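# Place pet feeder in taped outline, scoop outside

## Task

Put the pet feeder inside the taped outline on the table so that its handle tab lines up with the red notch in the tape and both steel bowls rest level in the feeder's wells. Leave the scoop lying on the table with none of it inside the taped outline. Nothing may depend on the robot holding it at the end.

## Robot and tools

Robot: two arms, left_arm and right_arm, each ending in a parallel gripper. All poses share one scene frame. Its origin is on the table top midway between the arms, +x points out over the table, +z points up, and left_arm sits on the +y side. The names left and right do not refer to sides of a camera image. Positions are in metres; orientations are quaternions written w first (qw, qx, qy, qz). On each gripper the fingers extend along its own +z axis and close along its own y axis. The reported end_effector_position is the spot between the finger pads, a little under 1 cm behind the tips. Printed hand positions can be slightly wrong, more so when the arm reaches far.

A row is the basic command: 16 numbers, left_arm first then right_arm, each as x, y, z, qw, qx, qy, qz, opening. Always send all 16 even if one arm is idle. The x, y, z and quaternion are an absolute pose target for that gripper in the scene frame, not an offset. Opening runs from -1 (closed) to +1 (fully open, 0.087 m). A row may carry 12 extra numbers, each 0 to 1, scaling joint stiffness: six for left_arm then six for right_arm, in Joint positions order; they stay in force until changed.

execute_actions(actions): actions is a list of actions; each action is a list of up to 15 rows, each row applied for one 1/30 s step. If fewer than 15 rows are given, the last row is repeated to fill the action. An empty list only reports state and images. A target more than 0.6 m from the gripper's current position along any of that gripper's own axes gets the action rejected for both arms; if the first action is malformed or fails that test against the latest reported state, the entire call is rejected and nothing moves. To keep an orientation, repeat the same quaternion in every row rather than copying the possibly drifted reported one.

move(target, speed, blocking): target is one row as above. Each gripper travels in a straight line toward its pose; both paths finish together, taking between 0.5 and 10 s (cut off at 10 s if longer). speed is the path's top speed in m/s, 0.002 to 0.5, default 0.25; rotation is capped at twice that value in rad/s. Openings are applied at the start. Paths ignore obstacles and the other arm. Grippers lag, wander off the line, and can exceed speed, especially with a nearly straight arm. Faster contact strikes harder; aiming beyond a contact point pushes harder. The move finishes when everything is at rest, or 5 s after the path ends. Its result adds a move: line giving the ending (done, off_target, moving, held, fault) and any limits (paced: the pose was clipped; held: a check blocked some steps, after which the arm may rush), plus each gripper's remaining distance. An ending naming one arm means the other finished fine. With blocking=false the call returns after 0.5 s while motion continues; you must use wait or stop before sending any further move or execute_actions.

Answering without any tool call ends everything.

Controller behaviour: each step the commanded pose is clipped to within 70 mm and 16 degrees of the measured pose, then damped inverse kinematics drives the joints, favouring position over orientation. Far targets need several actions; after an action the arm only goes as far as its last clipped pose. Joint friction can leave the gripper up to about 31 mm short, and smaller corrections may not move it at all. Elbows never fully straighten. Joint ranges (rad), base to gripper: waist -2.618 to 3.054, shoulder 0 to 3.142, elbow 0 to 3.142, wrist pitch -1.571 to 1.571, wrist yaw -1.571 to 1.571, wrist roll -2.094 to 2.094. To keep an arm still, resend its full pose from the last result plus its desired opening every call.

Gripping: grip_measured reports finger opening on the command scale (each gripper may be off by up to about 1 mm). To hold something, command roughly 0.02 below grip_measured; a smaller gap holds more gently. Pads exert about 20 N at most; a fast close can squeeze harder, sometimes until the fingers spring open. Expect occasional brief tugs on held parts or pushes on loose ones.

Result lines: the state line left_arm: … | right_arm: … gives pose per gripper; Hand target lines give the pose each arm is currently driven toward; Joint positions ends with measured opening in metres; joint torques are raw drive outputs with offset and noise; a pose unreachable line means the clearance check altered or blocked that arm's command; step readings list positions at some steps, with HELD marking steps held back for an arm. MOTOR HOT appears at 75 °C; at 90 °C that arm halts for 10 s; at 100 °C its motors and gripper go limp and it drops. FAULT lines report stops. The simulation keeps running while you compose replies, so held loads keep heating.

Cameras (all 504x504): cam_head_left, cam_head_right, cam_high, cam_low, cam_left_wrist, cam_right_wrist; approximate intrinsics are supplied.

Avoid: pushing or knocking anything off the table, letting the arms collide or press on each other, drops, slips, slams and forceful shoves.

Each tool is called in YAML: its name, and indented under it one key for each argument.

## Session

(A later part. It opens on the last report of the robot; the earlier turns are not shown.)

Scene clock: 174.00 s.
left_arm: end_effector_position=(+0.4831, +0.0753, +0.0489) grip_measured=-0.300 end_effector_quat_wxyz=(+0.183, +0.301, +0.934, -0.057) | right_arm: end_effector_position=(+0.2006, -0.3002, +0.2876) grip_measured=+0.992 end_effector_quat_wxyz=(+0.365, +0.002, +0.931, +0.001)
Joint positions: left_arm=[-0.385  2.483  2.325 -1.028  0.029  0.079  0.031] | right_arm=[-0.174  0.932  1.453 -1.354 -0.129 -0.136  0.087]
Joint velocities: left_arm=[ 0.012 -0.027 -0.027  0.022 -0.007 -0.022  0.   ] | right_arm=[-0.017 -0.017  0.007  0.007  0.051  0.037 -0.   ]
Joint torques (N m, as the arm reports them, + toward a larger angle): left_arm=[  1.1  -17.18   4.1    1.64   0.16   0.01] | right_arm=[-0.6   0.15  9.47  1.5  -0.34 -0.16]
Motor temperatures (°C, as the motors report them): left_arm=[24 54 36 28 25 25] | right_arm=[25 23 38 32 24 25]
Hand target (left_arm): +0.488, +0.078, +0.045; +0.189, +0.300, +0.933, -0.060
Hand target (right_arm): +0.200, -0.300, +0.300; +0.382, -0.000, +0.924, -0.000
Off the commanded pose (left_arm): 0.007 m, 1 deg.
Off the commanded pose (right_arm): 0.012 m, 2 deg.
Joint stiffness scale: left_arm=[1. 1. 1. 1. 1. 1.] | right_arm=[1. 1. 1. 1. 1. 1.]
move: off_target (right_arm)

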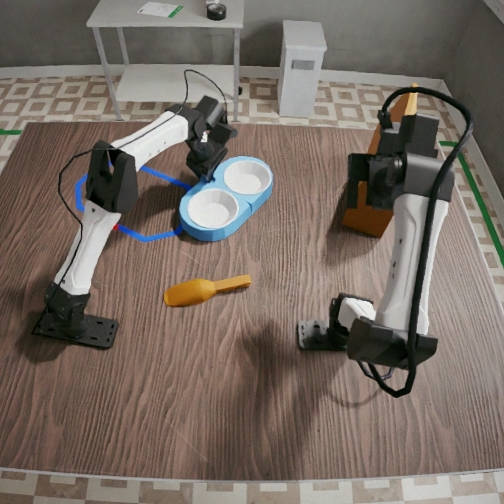

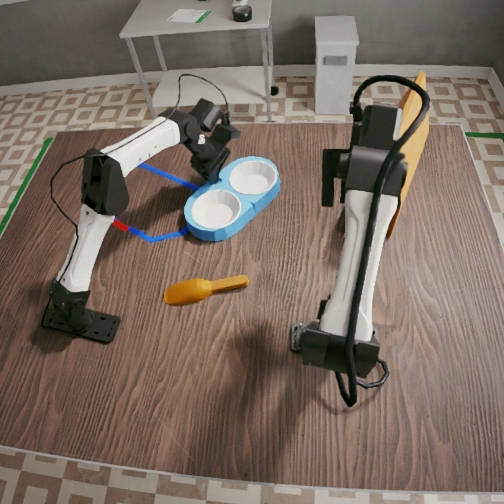

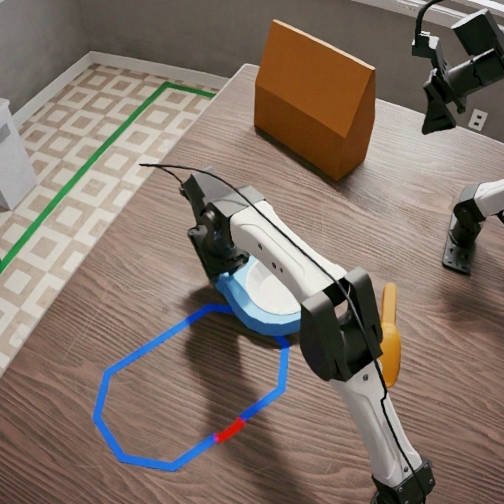

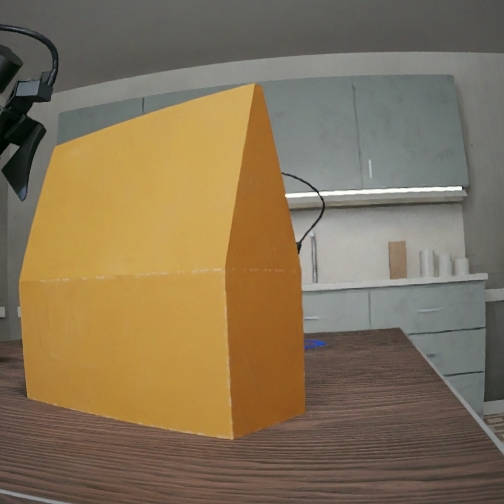

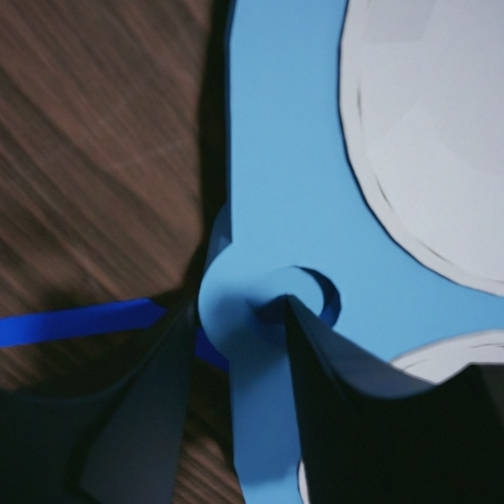

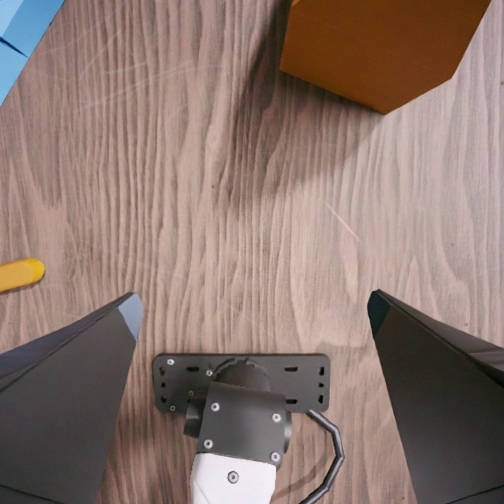

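execute_actions:
  actions:
    - [[0.492,0.075,0.035,0.19,0.3,0.933,-0.06,-0.3,0.2,-0.3,0.3,0.38,0,0.92,0,1]]
    - [[0.492,0.075,0.035,0.19,0.3,0.933,-0.06,-0.55,0.2,-0.3,0.3,0.38,0,0.92,0,1]]
    - [[0.492,0.075,0.035,0.19,0.3,0.933,-0.06,-0.7,0.2,-0.3,0.3,0.38,0,0.92,0,1]]

Scene clock: 182.23 s.
left_arm: end_effector_position=(+0.4917, +0.0724, +0.0509) grip_measured=-0.661 end_effector_quat_wxyz=(+0.201, +0.303, +0.930, -0.059) | right_arm: end_effector_position=(+0.2006, -0.3002, +0.2876) grip_measured=+0.992 end_effector_quat_wxyz=(+0.365, +0.002, +0.931, +0.001)
Joint positions: left_arm=[-0.383  2.483  2.324 -0.991  0.026  0.086  0.015] | right_arm=[-0.174  0.932  1.453 -1.354 -0.129 -0.136  0.087]
Joint velocities: left_arm=[-0.007  0.002 -0.022 -0.007  0.022 -0.037 -0.   ] | right_arm=[ 0.002  0.012  0.007  0.037 -0.037 -0.037  0.001]
Joint torques (N m, as the arm reports them, + toward a larger angle): left_arm=[  0.78 -14.9    4.79   1.48   0.19  -0.09] | right_arm=[-0.79  0.07  9.73  1.52 -0.31 -0.11]
Motor temperatures (°C, as the motors report them): left_arm=[24 55 35 29 25 25] | right_arm=[25 23 39 32 24 25]
Hand target (left_arm): +0.492, +0.075, +0.035; +0.190, +0.300, +0.933, -0.060
Hand target (right_arm): +0.200, -0.300, +0.300; +0.382, -0.000, +0.924, -0.000
Off the commanded pose (left_arm): 0.016 m, 1 deg.
Off the commanded pose (right_arm): 0.012 m, 2 deg.
Joint stiffness scale: left_arm=[1. 1. 1. 1. 1. 1.] | right_arm=[1. 1. 1. 1. 1. 1.]
Step readings (end_effector_position; steps 1 to 15: 1st action; 16 to 30: 2nd action; 31 to 45: 3rd action):
0: left_arm (+0.4831, +0.0753, +0.0487) | right_arm (+0.2006, -0.3002, +0.2876)
1: left_arm (+0.4832, +0.0752, +0.0487) | right_arm (+0.2006, -0.3002, +0.2876)
2: left_arm (+0.4836, +0.0750, +0.0488) | right_arm (+0.2006, -0.3002, +0.2876)
4: left_arm (+0.4842, +0.0746, +0.0490) | right_arm (+0.2006, -0.3002, +0.2876)
8: left_arm (+0.4857, +0.0737, +0.0494) | right_arm (+0.2006, -0.3002, +0.2876)
15: left_arm (+0.4896, +0.0713, +0.0505) | right_arm (+0.2006, -0.3002, +0.2876)
16: left_arm (+0.4899, +0.0712, +0.0506) | right_arm (+0.2006, -0.3002, +0.2876)
17: left_arm (+0.4903, +0.0715, +0.0507) | right_arm (+0.2006, -0.3002, +0.2876)
19: left_arm (+0.4907, +0.0720, +0.0507) | right_arm (+0.2006, -0.3002, +0.2876)
23: left_arm (+0.4912, +0.0720, +0.0508) | right_arm (+0.2006, -0.3002, +0.2876)
30: left_arm (+0.4913, +0.0719, +0.0508) | right_arm (+0.2006, -0.3002, +0.2876)
31: left_arm (+0.4916, +0.0723, +0.0509) | right_arm (+0.2006, -0.3002, +0.2876)
32: left_arm (+0.4917, +0.0723, +0.0509) | right_arm (+0.2006, -0.3002, +0.2876)
34: left_arm (+0.4917, +0.0724, +0.0509) | right_arm (+0.2006, -0.3002, +0.2876)
38: left_arm (+0.4917, +0.0724, +0.0509) | right_arm (+0.2006, -0.3002, +0.2876)
45: end_effector_position above

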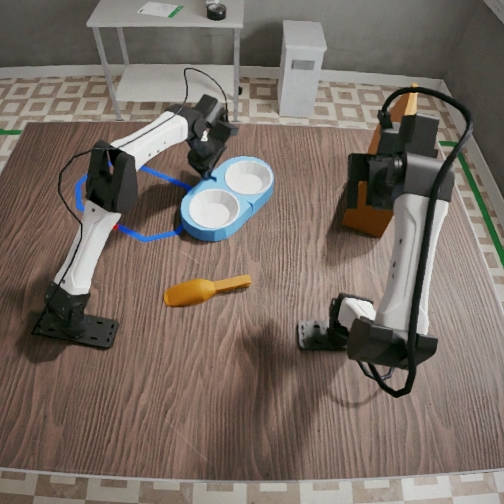

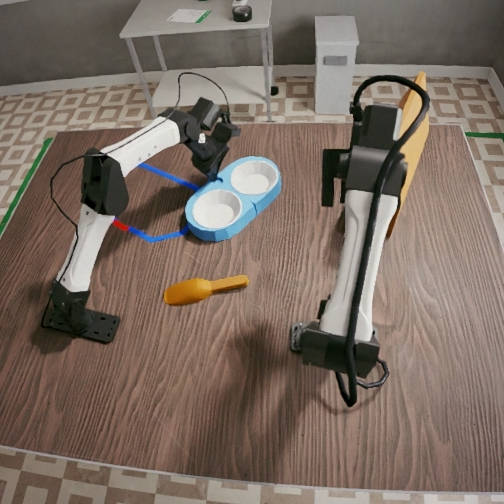

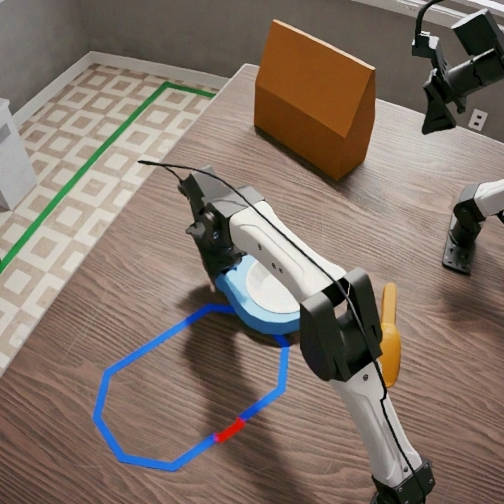

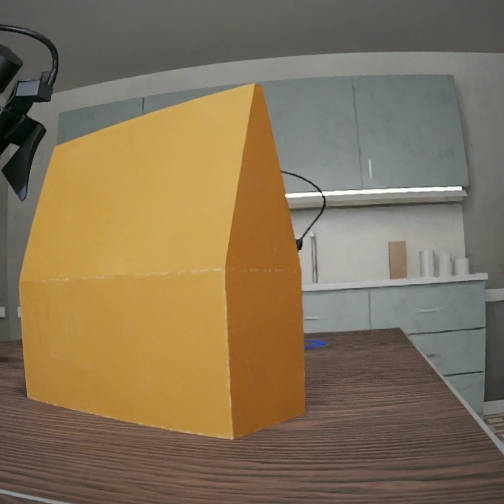

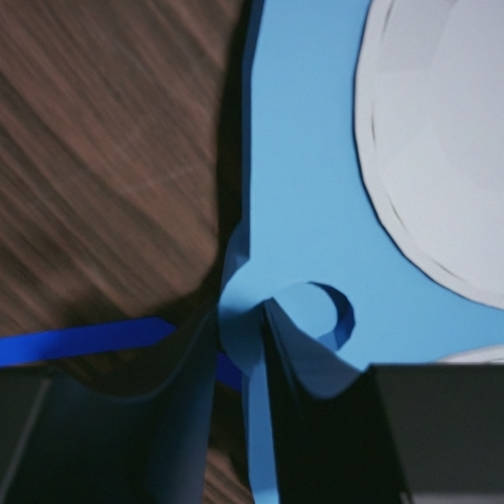

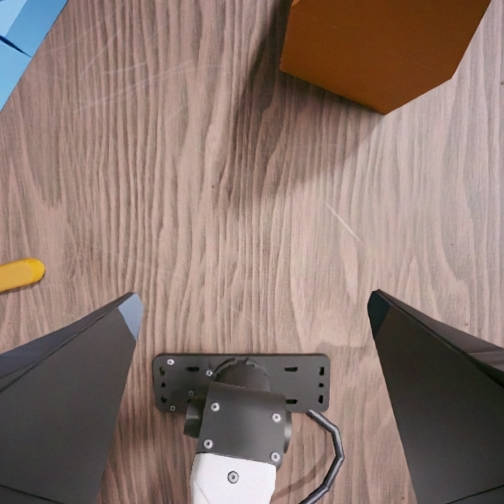

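move:
  target: [0.49,0.25,0.047,0.174,0,0.985,0,-0.69,0.2,-0.3,0.3,0.38,0,0.92,0,1]
  speed: 0.07

Scene clock: 193.83 s.
left_arm: end_effector_position=(+0.4901, +0.2380, +0.0492) grip_measured=-0.665 end_effector_quat_wxyz=(+0.177, +0.016, +0.984, -0.013) | right_arm: end_effector_position=(+0.2006, -0.3002, +0.2876) grip_measured=+0.992 end_effector_quat_wxyz=(+0.365, +0.002, +0.931, +0.001)
Joint positions: left_arm=[-0.088  2.223  1.881 -0.876 -0.054 -0.2    0.015] | right_arm=[-0.174  0.932  1.453 -1.354 -0.129 -0.136  0.087]
Joint velocities: left_arm=[-0.022 -0.002 -0.007  0.051 -0.007 -0.051 -0.001] | right_arm=[-0.002 -0.002 -0.027 -0.022 -0.007  0.037  0.001]
Joint torques (N m, as the arm reports them, + toward a larger angle): left_arm=[  1.51 -15.68   4.15   1.26  -0.08  -0.21] | right_arm=[-0.49 -0.01  9.66  1.51 -0.3  -0.12]
Motor temperatures (°C, as the motors report them): left_arm=[24 56 34 29 25 25] | right_arm=[25 23 39 32 24 25]
Hand target (left_arm): +0.487, +0.249, +0.047; +0.174, -0.000, +0.985, -0.001
Hand target (right_arm): +0.200, -0.300, +0.300; +0.382, -0.000, +0.924, -0.000
Off the commanded pose (left_arm): 0.012 m, 2 deg.
Off the commanded pose (right_arm): 0.012 m, 2 deg.
Joint stiffness scale: left_arm=[1. 1. 1. 1. 1. 1.] | right_arm=[1. 1. 1. 1. 1. 1.]
move: off_target (left_arm, right_arm)

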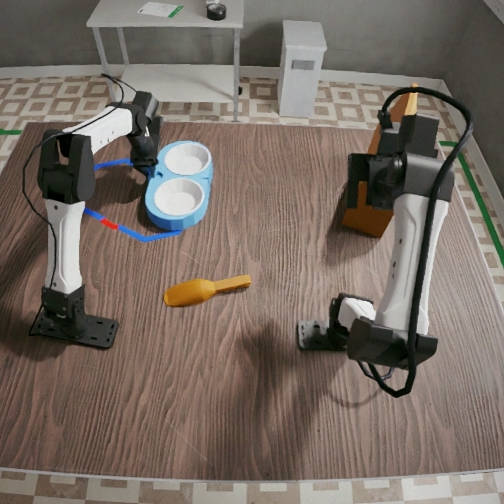

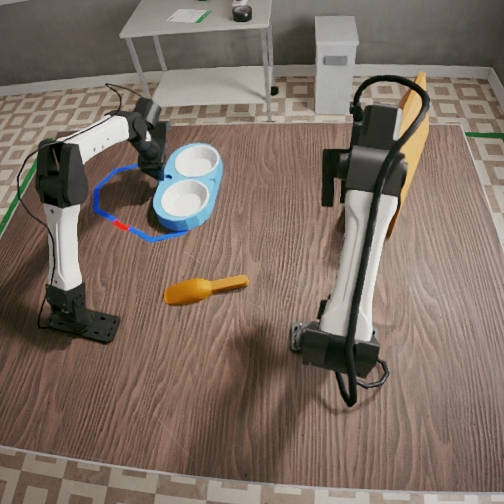

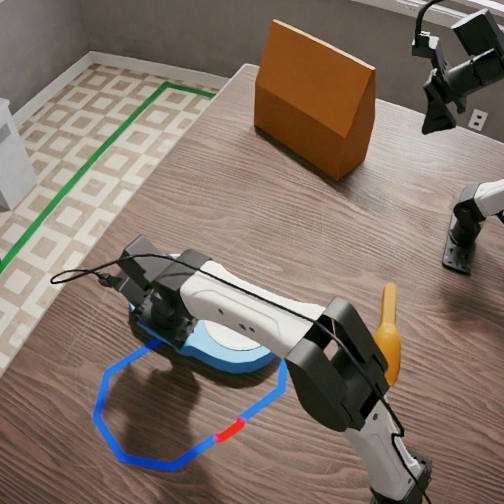

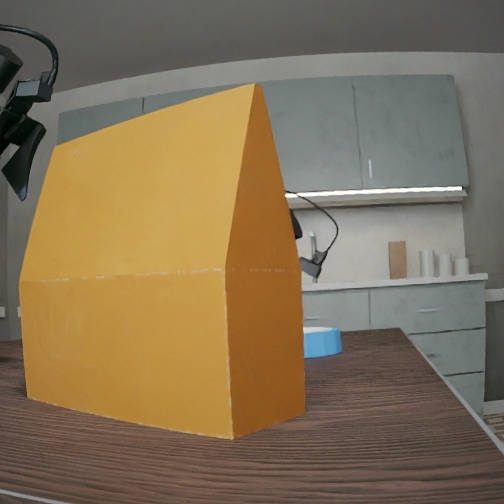

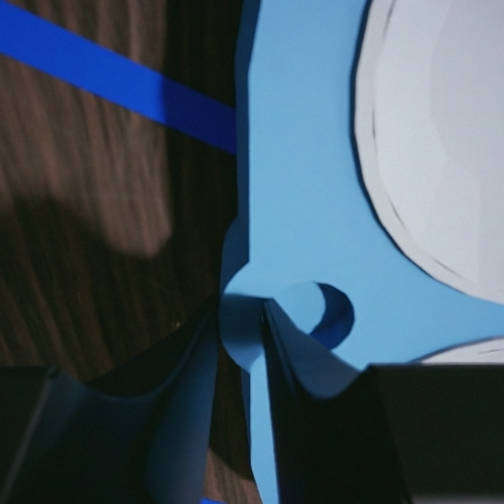

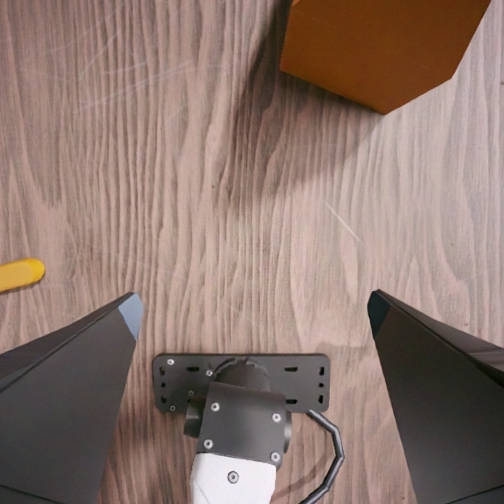

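move:
  target: [0.35,0.33,0.047,0.148,-0.522,0.835,0.092,-0.69,0.2,-0.3,0.3,0.38,0,0.92,0,1]
  speed: 0.1

Scene clock: 209.43 s.
left_arm: end_effector_position=(+0.3593, +0.3192, +0.0467) grip_measured=-0.665 end_effector_quat_wxyz=(+0.154, -0.508, +0.844, +0.080) | right_arm: end_effector_position=(+0.2006, -0.3002, +0.2876) grip_measured=+0.992 end_effector_quat_wxyz=(+0.365, +0.002, +0.931, +0.001)
Joint positions: left_arm=[ 0.003  1.774  1.24  -0.897 -0.319 -1.213  0.015] | right_arm=[-0.174  0.932  1.453 -1.354 -0.129 -0.136  0.087]
Joint velocities: left_arm=[-0.012 -0.012 -0.012 -0.037  0.007  0.022  0.   ] | right_arm=[-0.002  0.002  0.007 -0.081 -0.007 -0.022  0.001]
Joint torques (N m, as the arm reports them, + toward a larger angle): left_arm=[  1.34 -11.38   3.89   0.45  -0.18  -0.28] | right_arm=[-0.79  0.3   9.76  1.51 -0.28 -0.12]
Motor temperatures (°C, as the motors report them): left_arm=[24 57 34 29 25 25] | right_arm=[25 23 39 32 24 25]
Hand target (left_arm): +0.348, +0.327, +0.046; +0.148, -0.522, +0.835, +0.091
Hand target (right_arm): +0.200, -0.300, +0.300; +0.382, -0.000, +0.924, -0.000
Off the commanded pose (left_arm): 0.014 m, 2 deg.
Off the commanded pose (right_arm): 0.012 m, 2 deg.
Joint stiffness scale: left_arm=[1. 1. 1. 1. 1. 1.] | right_arm=[1. 1. 1. 1. 1. 1.]
move: off_target (left_arm, right_arm)

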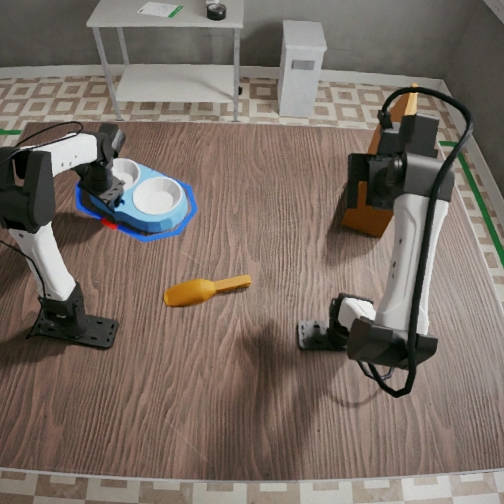

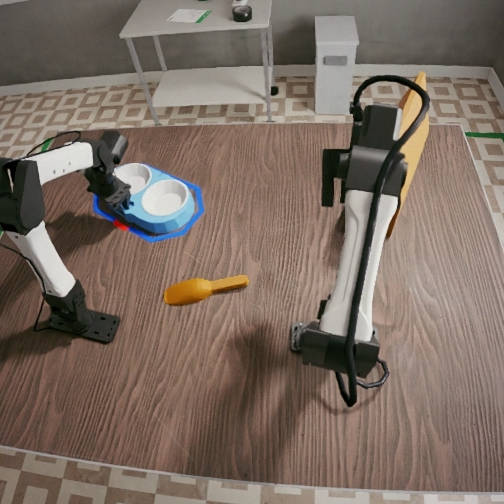

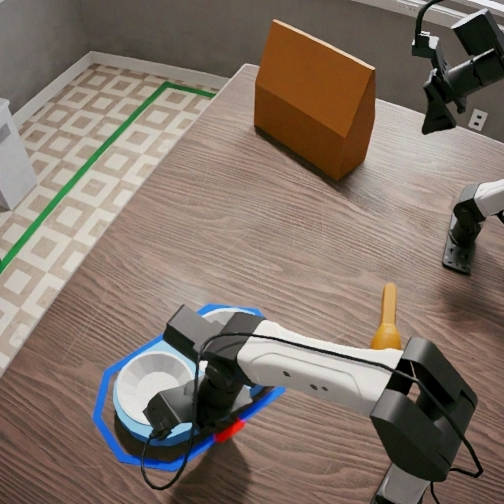

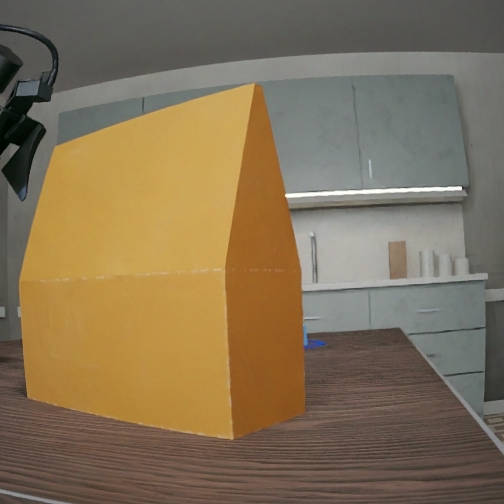

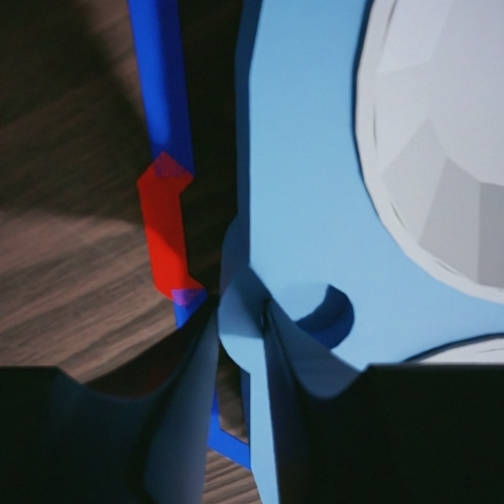

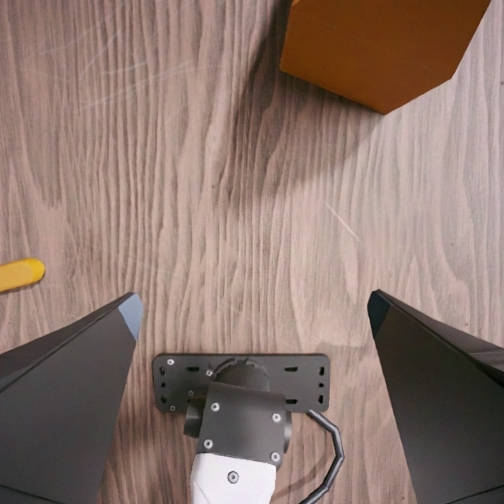

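move:
  target: [0.35,0.342,0.047,0.144,-0.551,0.817,0.097,-0.69,0.2,-0.3,0.3,0.38,0,0.92,0,1]
  speed: 0.03

zoom_image:
  camera: "cam_high"
  region: [70,280,310,500]

zoom_image:
  camera: "cam_head_left"
  region: [60,130,220,260]

Scene clock: 233.40 s.
left_arm: end_effector_position=(+0.3580, +0.3330, +0.0464) grip_measured=-0.665 end_effector_quat_wxyz=(+0.148, -0.536, +0.827, +0.085) | right_arm: end_effector_position=(+0.2006, -0.3002, +0.2876) grip_measured=+0.992 end_effector_quat_wxyz=(+0.365, +0.002, +0.931, +0.001)
Joint positions: left_arm=[ 0.045  1.774  1.24  -0.91  -0.319 -1.238  0.015] | right_arm=[-0.174  0.932  1.453 -1.354 -0.129 -0.136  0.087]
Joint velocities: left_arm=[-0.002  0.007 -0.022 -0.007  0.007  0.007  0.001] | right_arm=[-0.002 -0.002 -0.007  0.007  0.007 -0.007 -0.002]
Joint torques (N m, as the arm reports them, + toward a larger angle): left_arm=[  1.73 -10.83   4.52   0.42  -0.2   -0.34] | right_arm=[-0.68  0.21  9.67  1.51 -0.31 -0.1 ]
Motor temperatures (°C, as the motors report them): left_arm=[24 51 33 28 25 25] | right_arm=[25 23 40 33 24 25]
Hand target (left_arm): +0.350, +0.341, +0.047; +0.144, -0.551, +0.817, +0.097
Hand target (right_arm): +0.200, -0.300, +0.300; +0.382, -0.000, +0.924, -0.000
Off the commanded pose (left_arm): 0.012 m, 3 deg.
Off the commanded pose (right_arm): 0.012 m, 2 deg.
Joint stiffness scale: left_arm=[1. 1. 1. 1. 1. 1.] | right_arm=[1. 1. 1. 1. 1. 1.]
move: off_target (left_arm, right_arm)

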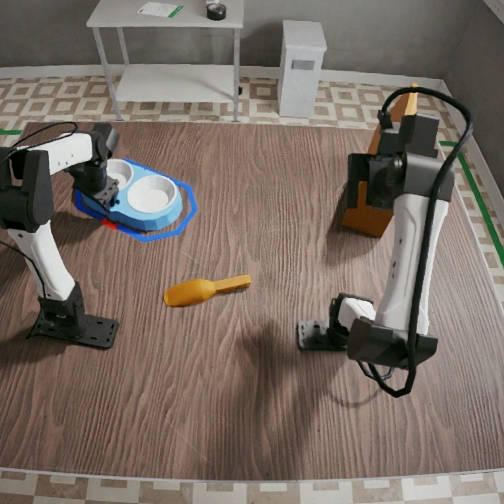

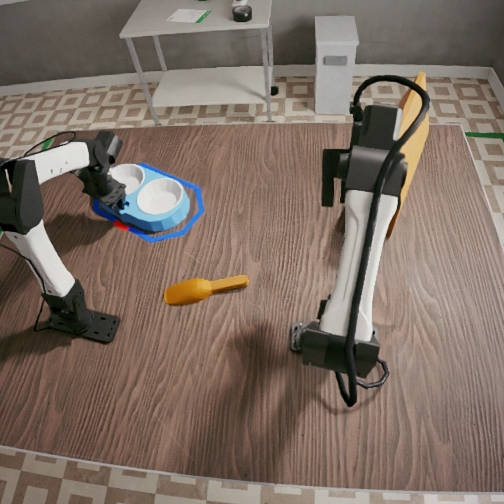

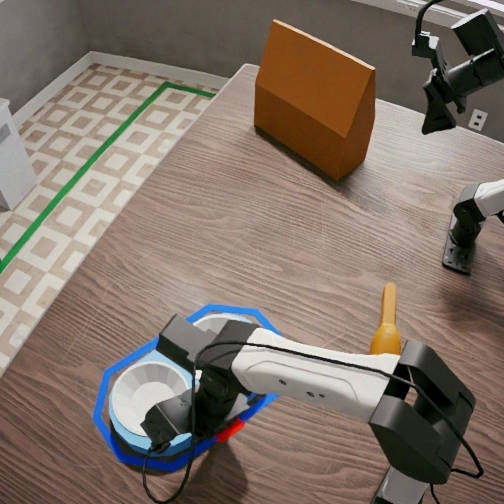

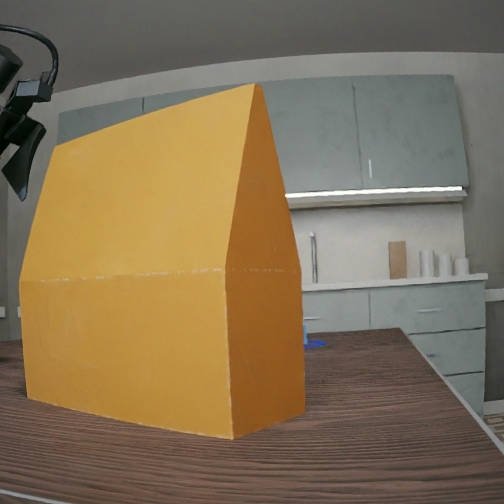

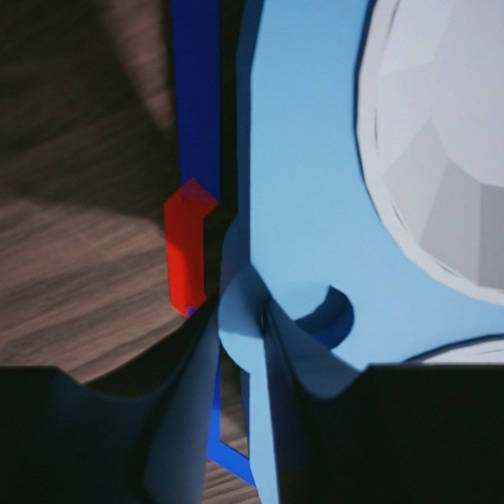

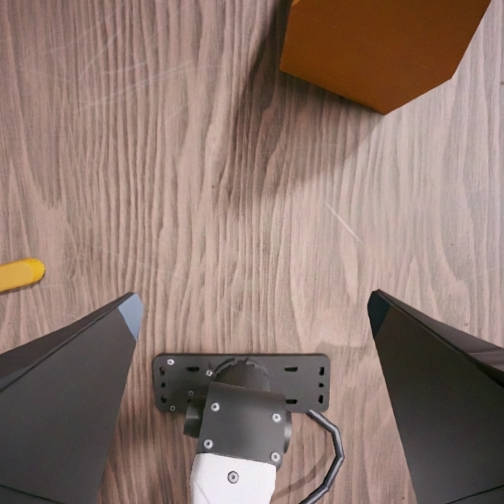

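Region (70, 280, 310, 500) of cam_high's 504x504 image, scaled by 2.100, with more detail than that image has; it fills the top 462 rows of this view, and the rest is white.

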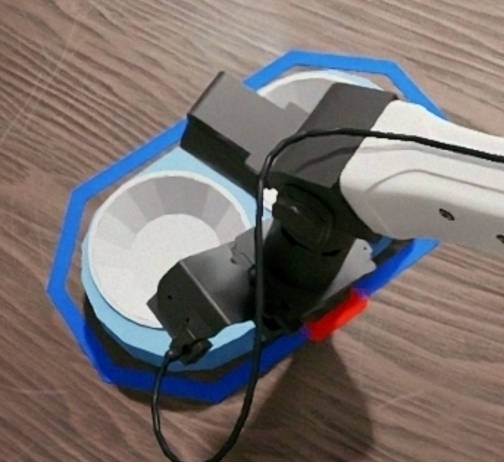

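Region (60, 130, 220, 260) of cam_head_left's 504x504 image, scaled by 3.150, with more detail than that image has; it fills the top 410 rows of this view, and the rest is white.

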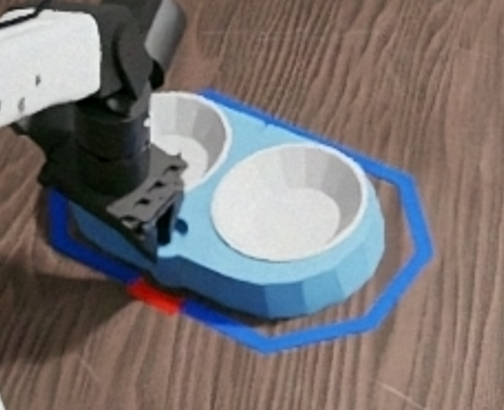

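execute_actions:
  actions:
    - [[0.358,0.333,0.047,0.148,-0.536,0.827,0.085,-0.69,0.2,-0.3,0.3,0.38,0,0.92,0,1]]
    - [[0.358,0.333,0.047,0.148,-0.536,0.827,0.085,-0.4,0.2,-0.3,0.3,0.38,0,0.92,0,1]]

move:
  target: [0.355,0.325,0.11,0.148,-0.536,0.827,0.085,-0.4,0.2,-0.3,0.3,0.38,0,0.92,0,1]
  speed: 0.1

move:
  target: [0.42,0.29,0.33,0.4,0,0.917,0,1,0.2,-0.3,0.3,0.38,0,0.92,0,1]

Scene clock: 246.80 s.
left_arm: end_effector_position=(+0.3579, +0.3328, +0.0464) grip_measured=-0.400 end_effector_quat_wxyz=(+0.148, -0.535, +0.828, +0.084) | right_arm: end_effector_position=(+0.2006, -0.3002, +0.2876) grip_measured=+0.992 end_effector_quat_wxyz=(+0.365, +0.002, +0.931, +0.001)
Joint positions: left_arm=[ 0.045  1.774  1.24  -0.91  -0.318 -1.236  0.026] | right_arm=[-0.174  0.932  1.453 -1.354 -0.129 -0.136  0.087]
Joint velocities: left_arm=[-0.007 -0.002 -0.002 -0.037 -0.051 -0.051 -0.001] | right_arm=[-0.027  0.002  0.002  0.022  0.007  0.022 -0.   ]
Joint torques (N m, as the arm reports them, + toward a larger angle): left_arm=[ 0.25 -9.5   5.89  0.56 -0.09 -0.13] | right_arm=[-0.74  0.27  9.46  1.47 -0.34 -0.12]
Motor temperatures (°C, as the motors report them): left_arm=[24 50 33 27 25 25] | right_arm=[25 23 40 33 24 25]
Hand target (left_arm): +0.358, +0.333, +0.047; +0.148, -0.536, +0.827, +0.085
Hand target (right_arm): +0.200, -0.300, +0.300; +0.382, -0.000, +0.924, -0.000
Off the commanded pose (left_arm): 0.001 m, 0 deg.
Off the commanded pose (right_arm): 0.012 m, 2 deg.
Joint stiffness scale: left_arm=[1. 1. 1. 1. 1. 1.] | right_arm=[1. 1. 1. 1. 1. 1.]
Step readings (end_effector_position; steps 1 to 15: 1st action; 16 to 30: 2nd action):
0: left_arm (+0.3580, +0.3330, +0.0464) | right_arm (+0.2006, -0.3002, +0.2876)
1: left_arm (+0.3579, +0.3329, +0.0464) | right_arm (+0.2006, -0.3002, +0.2876)
2: left_arm (+0.3579, +0.3330, +0.0464) | right_arm (+0.2006, -0.3002, +0.2876)
4: left_arm (+0.3579, +0.3330, +0.0464) | right_arm (+0.2006, -0.3002, +0.2876)
8: left_arm (+0.3579, +0.3330, +0.0464) | right_arm (+0.2006, -0.3002, +0.2876)
15: left_arm (+0.3579, +0.3330, +0.0464) | right_arm (+0.2006, -0.3002, +0.2876)
16: left_arm (+0.3579, +0.3328, +0.0464) | right_arm (+0.2006, -0.3002, +0.2876)
17: left_arm (+0.3579, +0.3328, +0.0464) | right_arm (+0.2006, -0.3002, +0.2876)
19: left_arm (+0.3579, +0.3328, +0.0464) | right_arm (+0.2006, -0.3002, +0.2876)
23: left_arm (+0.3579, +0.3328, +0.0464) | right_arm (+0.2006, -0.3002, +0.2876)
30: end_effector_position above

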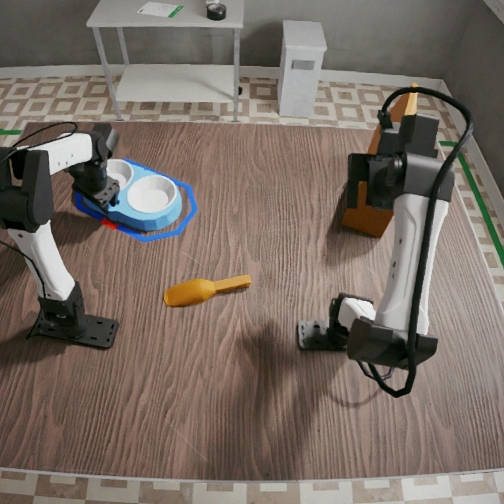

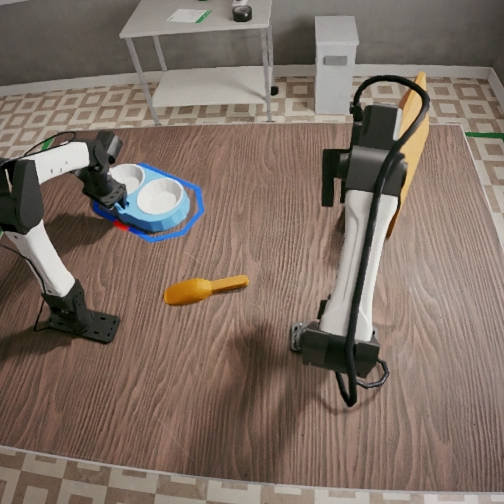

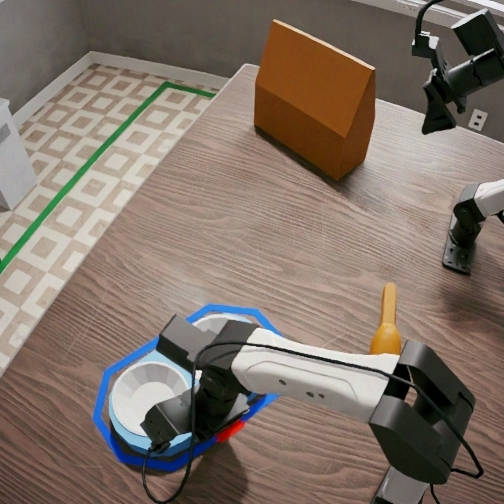

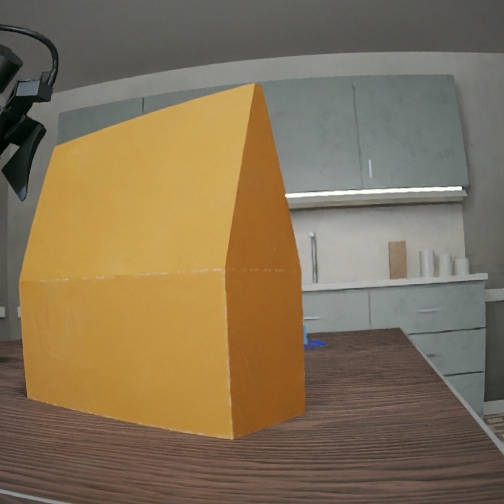

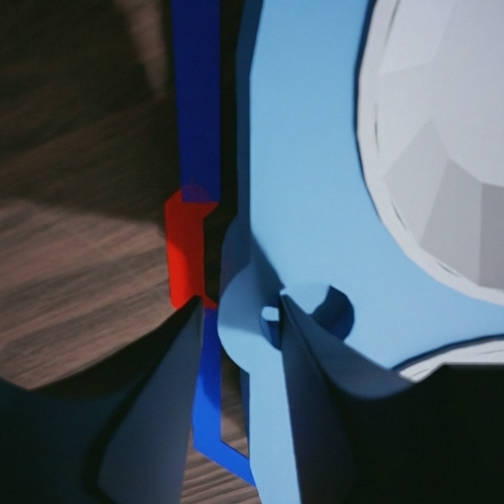

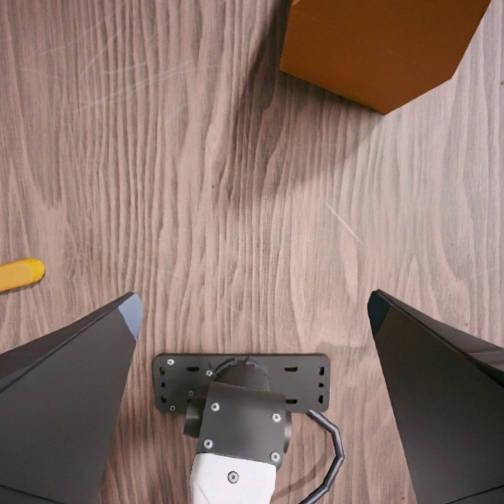

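Scene clock: 248.03 s.
left_arm: end_effector_position=(+0.3530, +0.3277, +0.0986) grip_measured=-0.400 end_effector_quat_wxyz=(+0.138, -0.535, +0.828, +0.091) | right_arm: end_effector_position=(+0.2006, -0.3002, +0.2876) grip_measured=+0.992 end_effector_quat_wxyz=(+0.365, +0.002, +0.931, +0.001)
Joint positions: left_arm=[ 0.029  1.744  1.418 -1.147 -0.318 -1.257  0.026] | right_arm=[-0.174  0.932  1.453 -1.354 -0.129 -0.136  0.087]
Joint velocities: left_arm=[ 0.007  0.017  0.002 -0.051 -0.051 -0.037  0.   ] | right_arm=[ 0.007 -0.017  0.002  0.051 -0.007 -0.051 -0.   ]
Joint torques (N m, as the arm reports them, + toward a larger angle): left_arm=[ -0.44 -10.73   7.6    0.4   -0.13  -0.17] | right_arm=[-0.45  0.1   9.46  1.5  -0.35 -0.11]
Motor temperatures (°C, as the motors report them): left_arm=[24 49 33 27 25 25] | right_arm=[25 23 40 33 24 25]
Hand target (left_arm): +0.355, +0.325, +0.110; +0.148, -0.536, +0.827, +0.085
Hand target (right_arm): +0.200, -0.300, +0.300; +0.382, -0.000, +0.924, -0.000
Off the commanded pose (left_arm): 0.012 m, 1 deg.
Off the commanded pose (right_arm): 0.012 m, 2 deg.
Joint stiffness scale: left_arm=[1. 1. 1. 1. 1. 1.] | right_arm=[1. 1. 1. 1. 1. 1.]
move: off_target (left_arm, right_arm)

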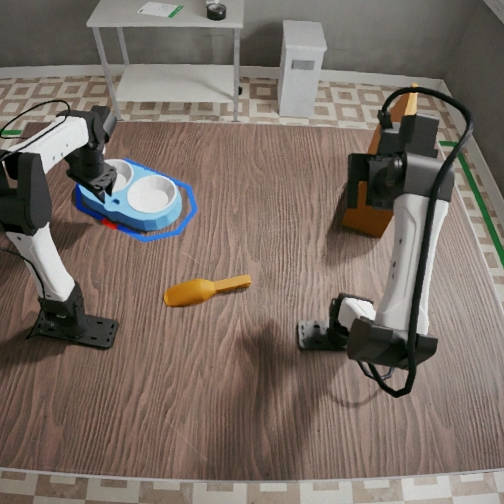

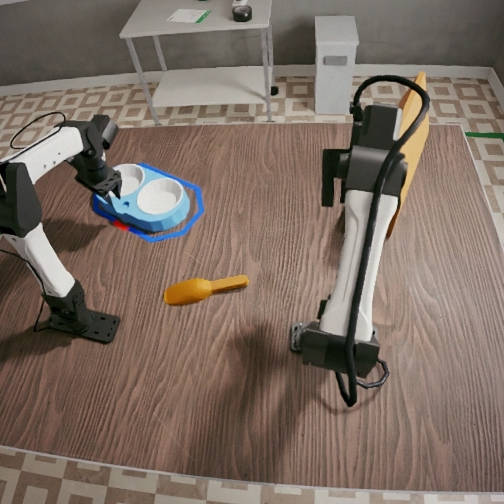

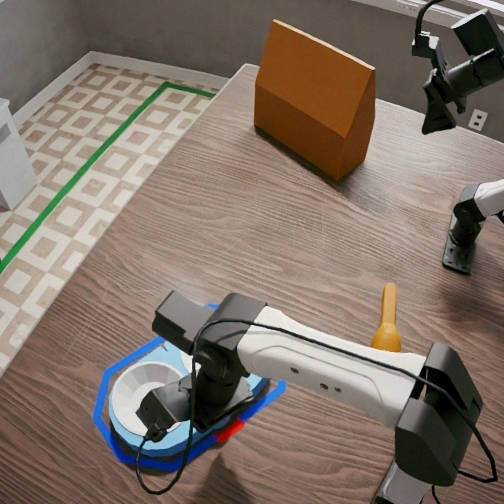

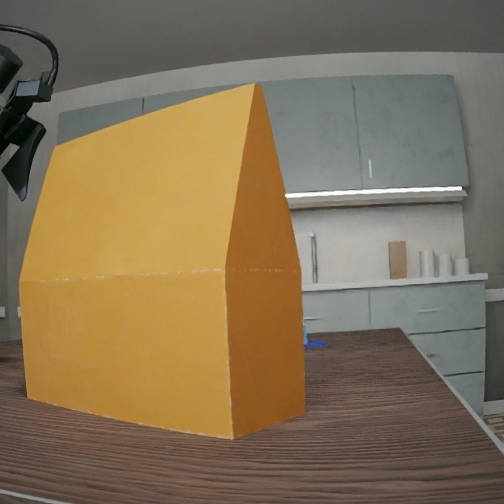

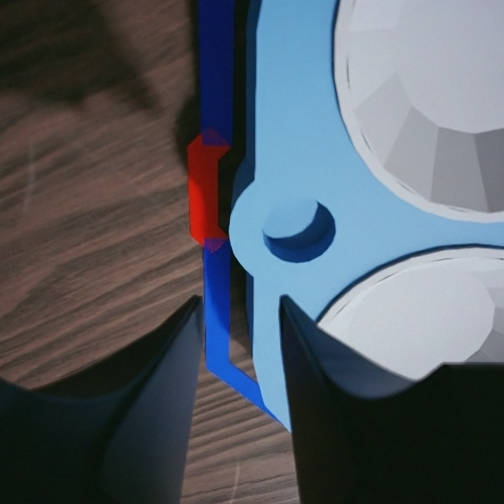

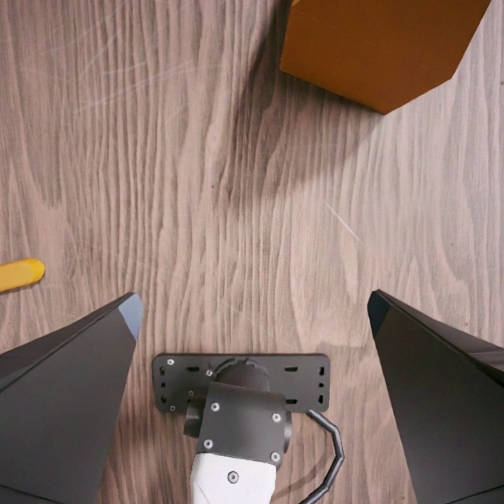

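Scene clock: 251.27 s.
left_arm: end_effector_position=(+0.4180, +0.2886, +0.3293) grip_measured=+0.999 end_effector_quat_wxyz=(+0.405, -0.000, +0.914, -0.002) | right_arm: end_effector_position=(+0.2006, -0.3002, +0.2876) grip_measured=+0.992 end_effector_quat_wxyz=(+0.365, +0.002, +0.931, +0.001)
Joint positions: left_arm=[-0.057  1.656  2.062 -1.155 -0.153 -0.145  0.087] | right_arm=[-0.174  0.932  1.453 -1.354 -0.129 -0.136  0.087]
Joint velocities: left_arm=[ 0.012 -0.007 -0.032 -0.066 -0.007 -0.051  0.001] | right_arm=[-0.012 -0.002 -0.007 -0.095 -0.095  0.066 -0.   ]
Joint torques (N m, as the arm reports them, + toward a larger angle): left_arm=[ 1.17 -6.3   7.47  1.75  0.11  0.02] | right_arm=[-0.47  0.25  9.71  1.54 -0.3  -0.1 ]
Motor temperatures (°C, as the motors report them): left_arm=[24 49 34 28 25 25] | right_arm=[25 23 40 33 24 25]
Hand target (left_arm): +0.421, +0.291, +0.328; +0.400, +0.001, +0.917, -0.000
Hand target (right_arm): +0.200, -0.300, +0.300; +0.382, -0.000, +0.924, -0.000
Off the commanded pose (left_arm): 0.002 m, 1 deg.
Off the commanded pose (right_arm): 0.012 m, 2 deg.
Joint stiffness scale: left_arm=[1. 1. 1. 1. 1. 1.] | right_arm=[1. 1. 1. 1. 1. 1.]
move: off_target (right_arm)

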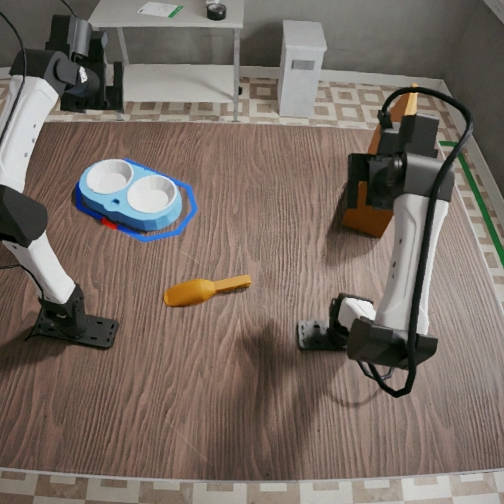

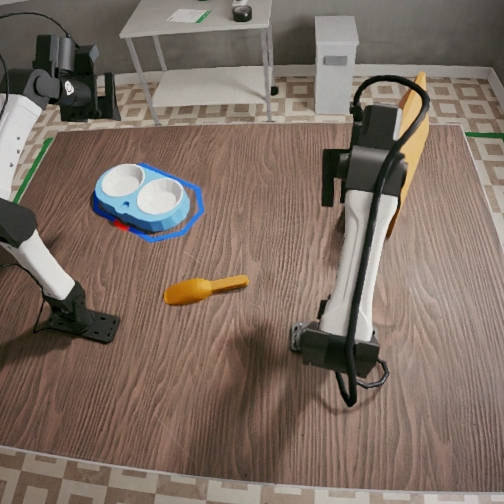

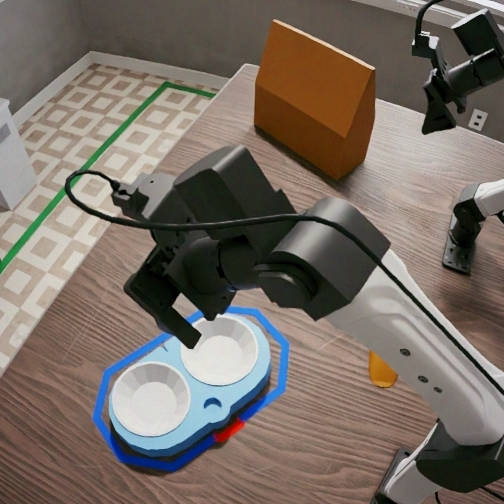

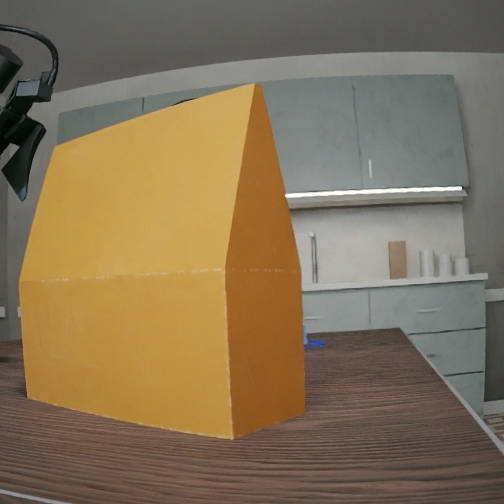

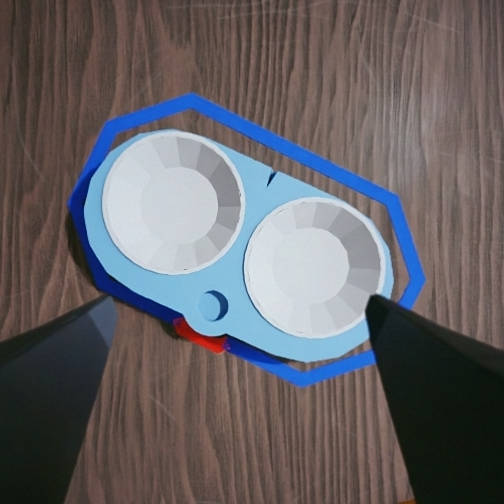

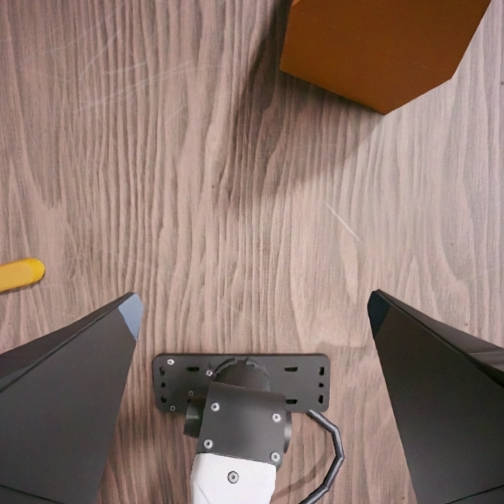

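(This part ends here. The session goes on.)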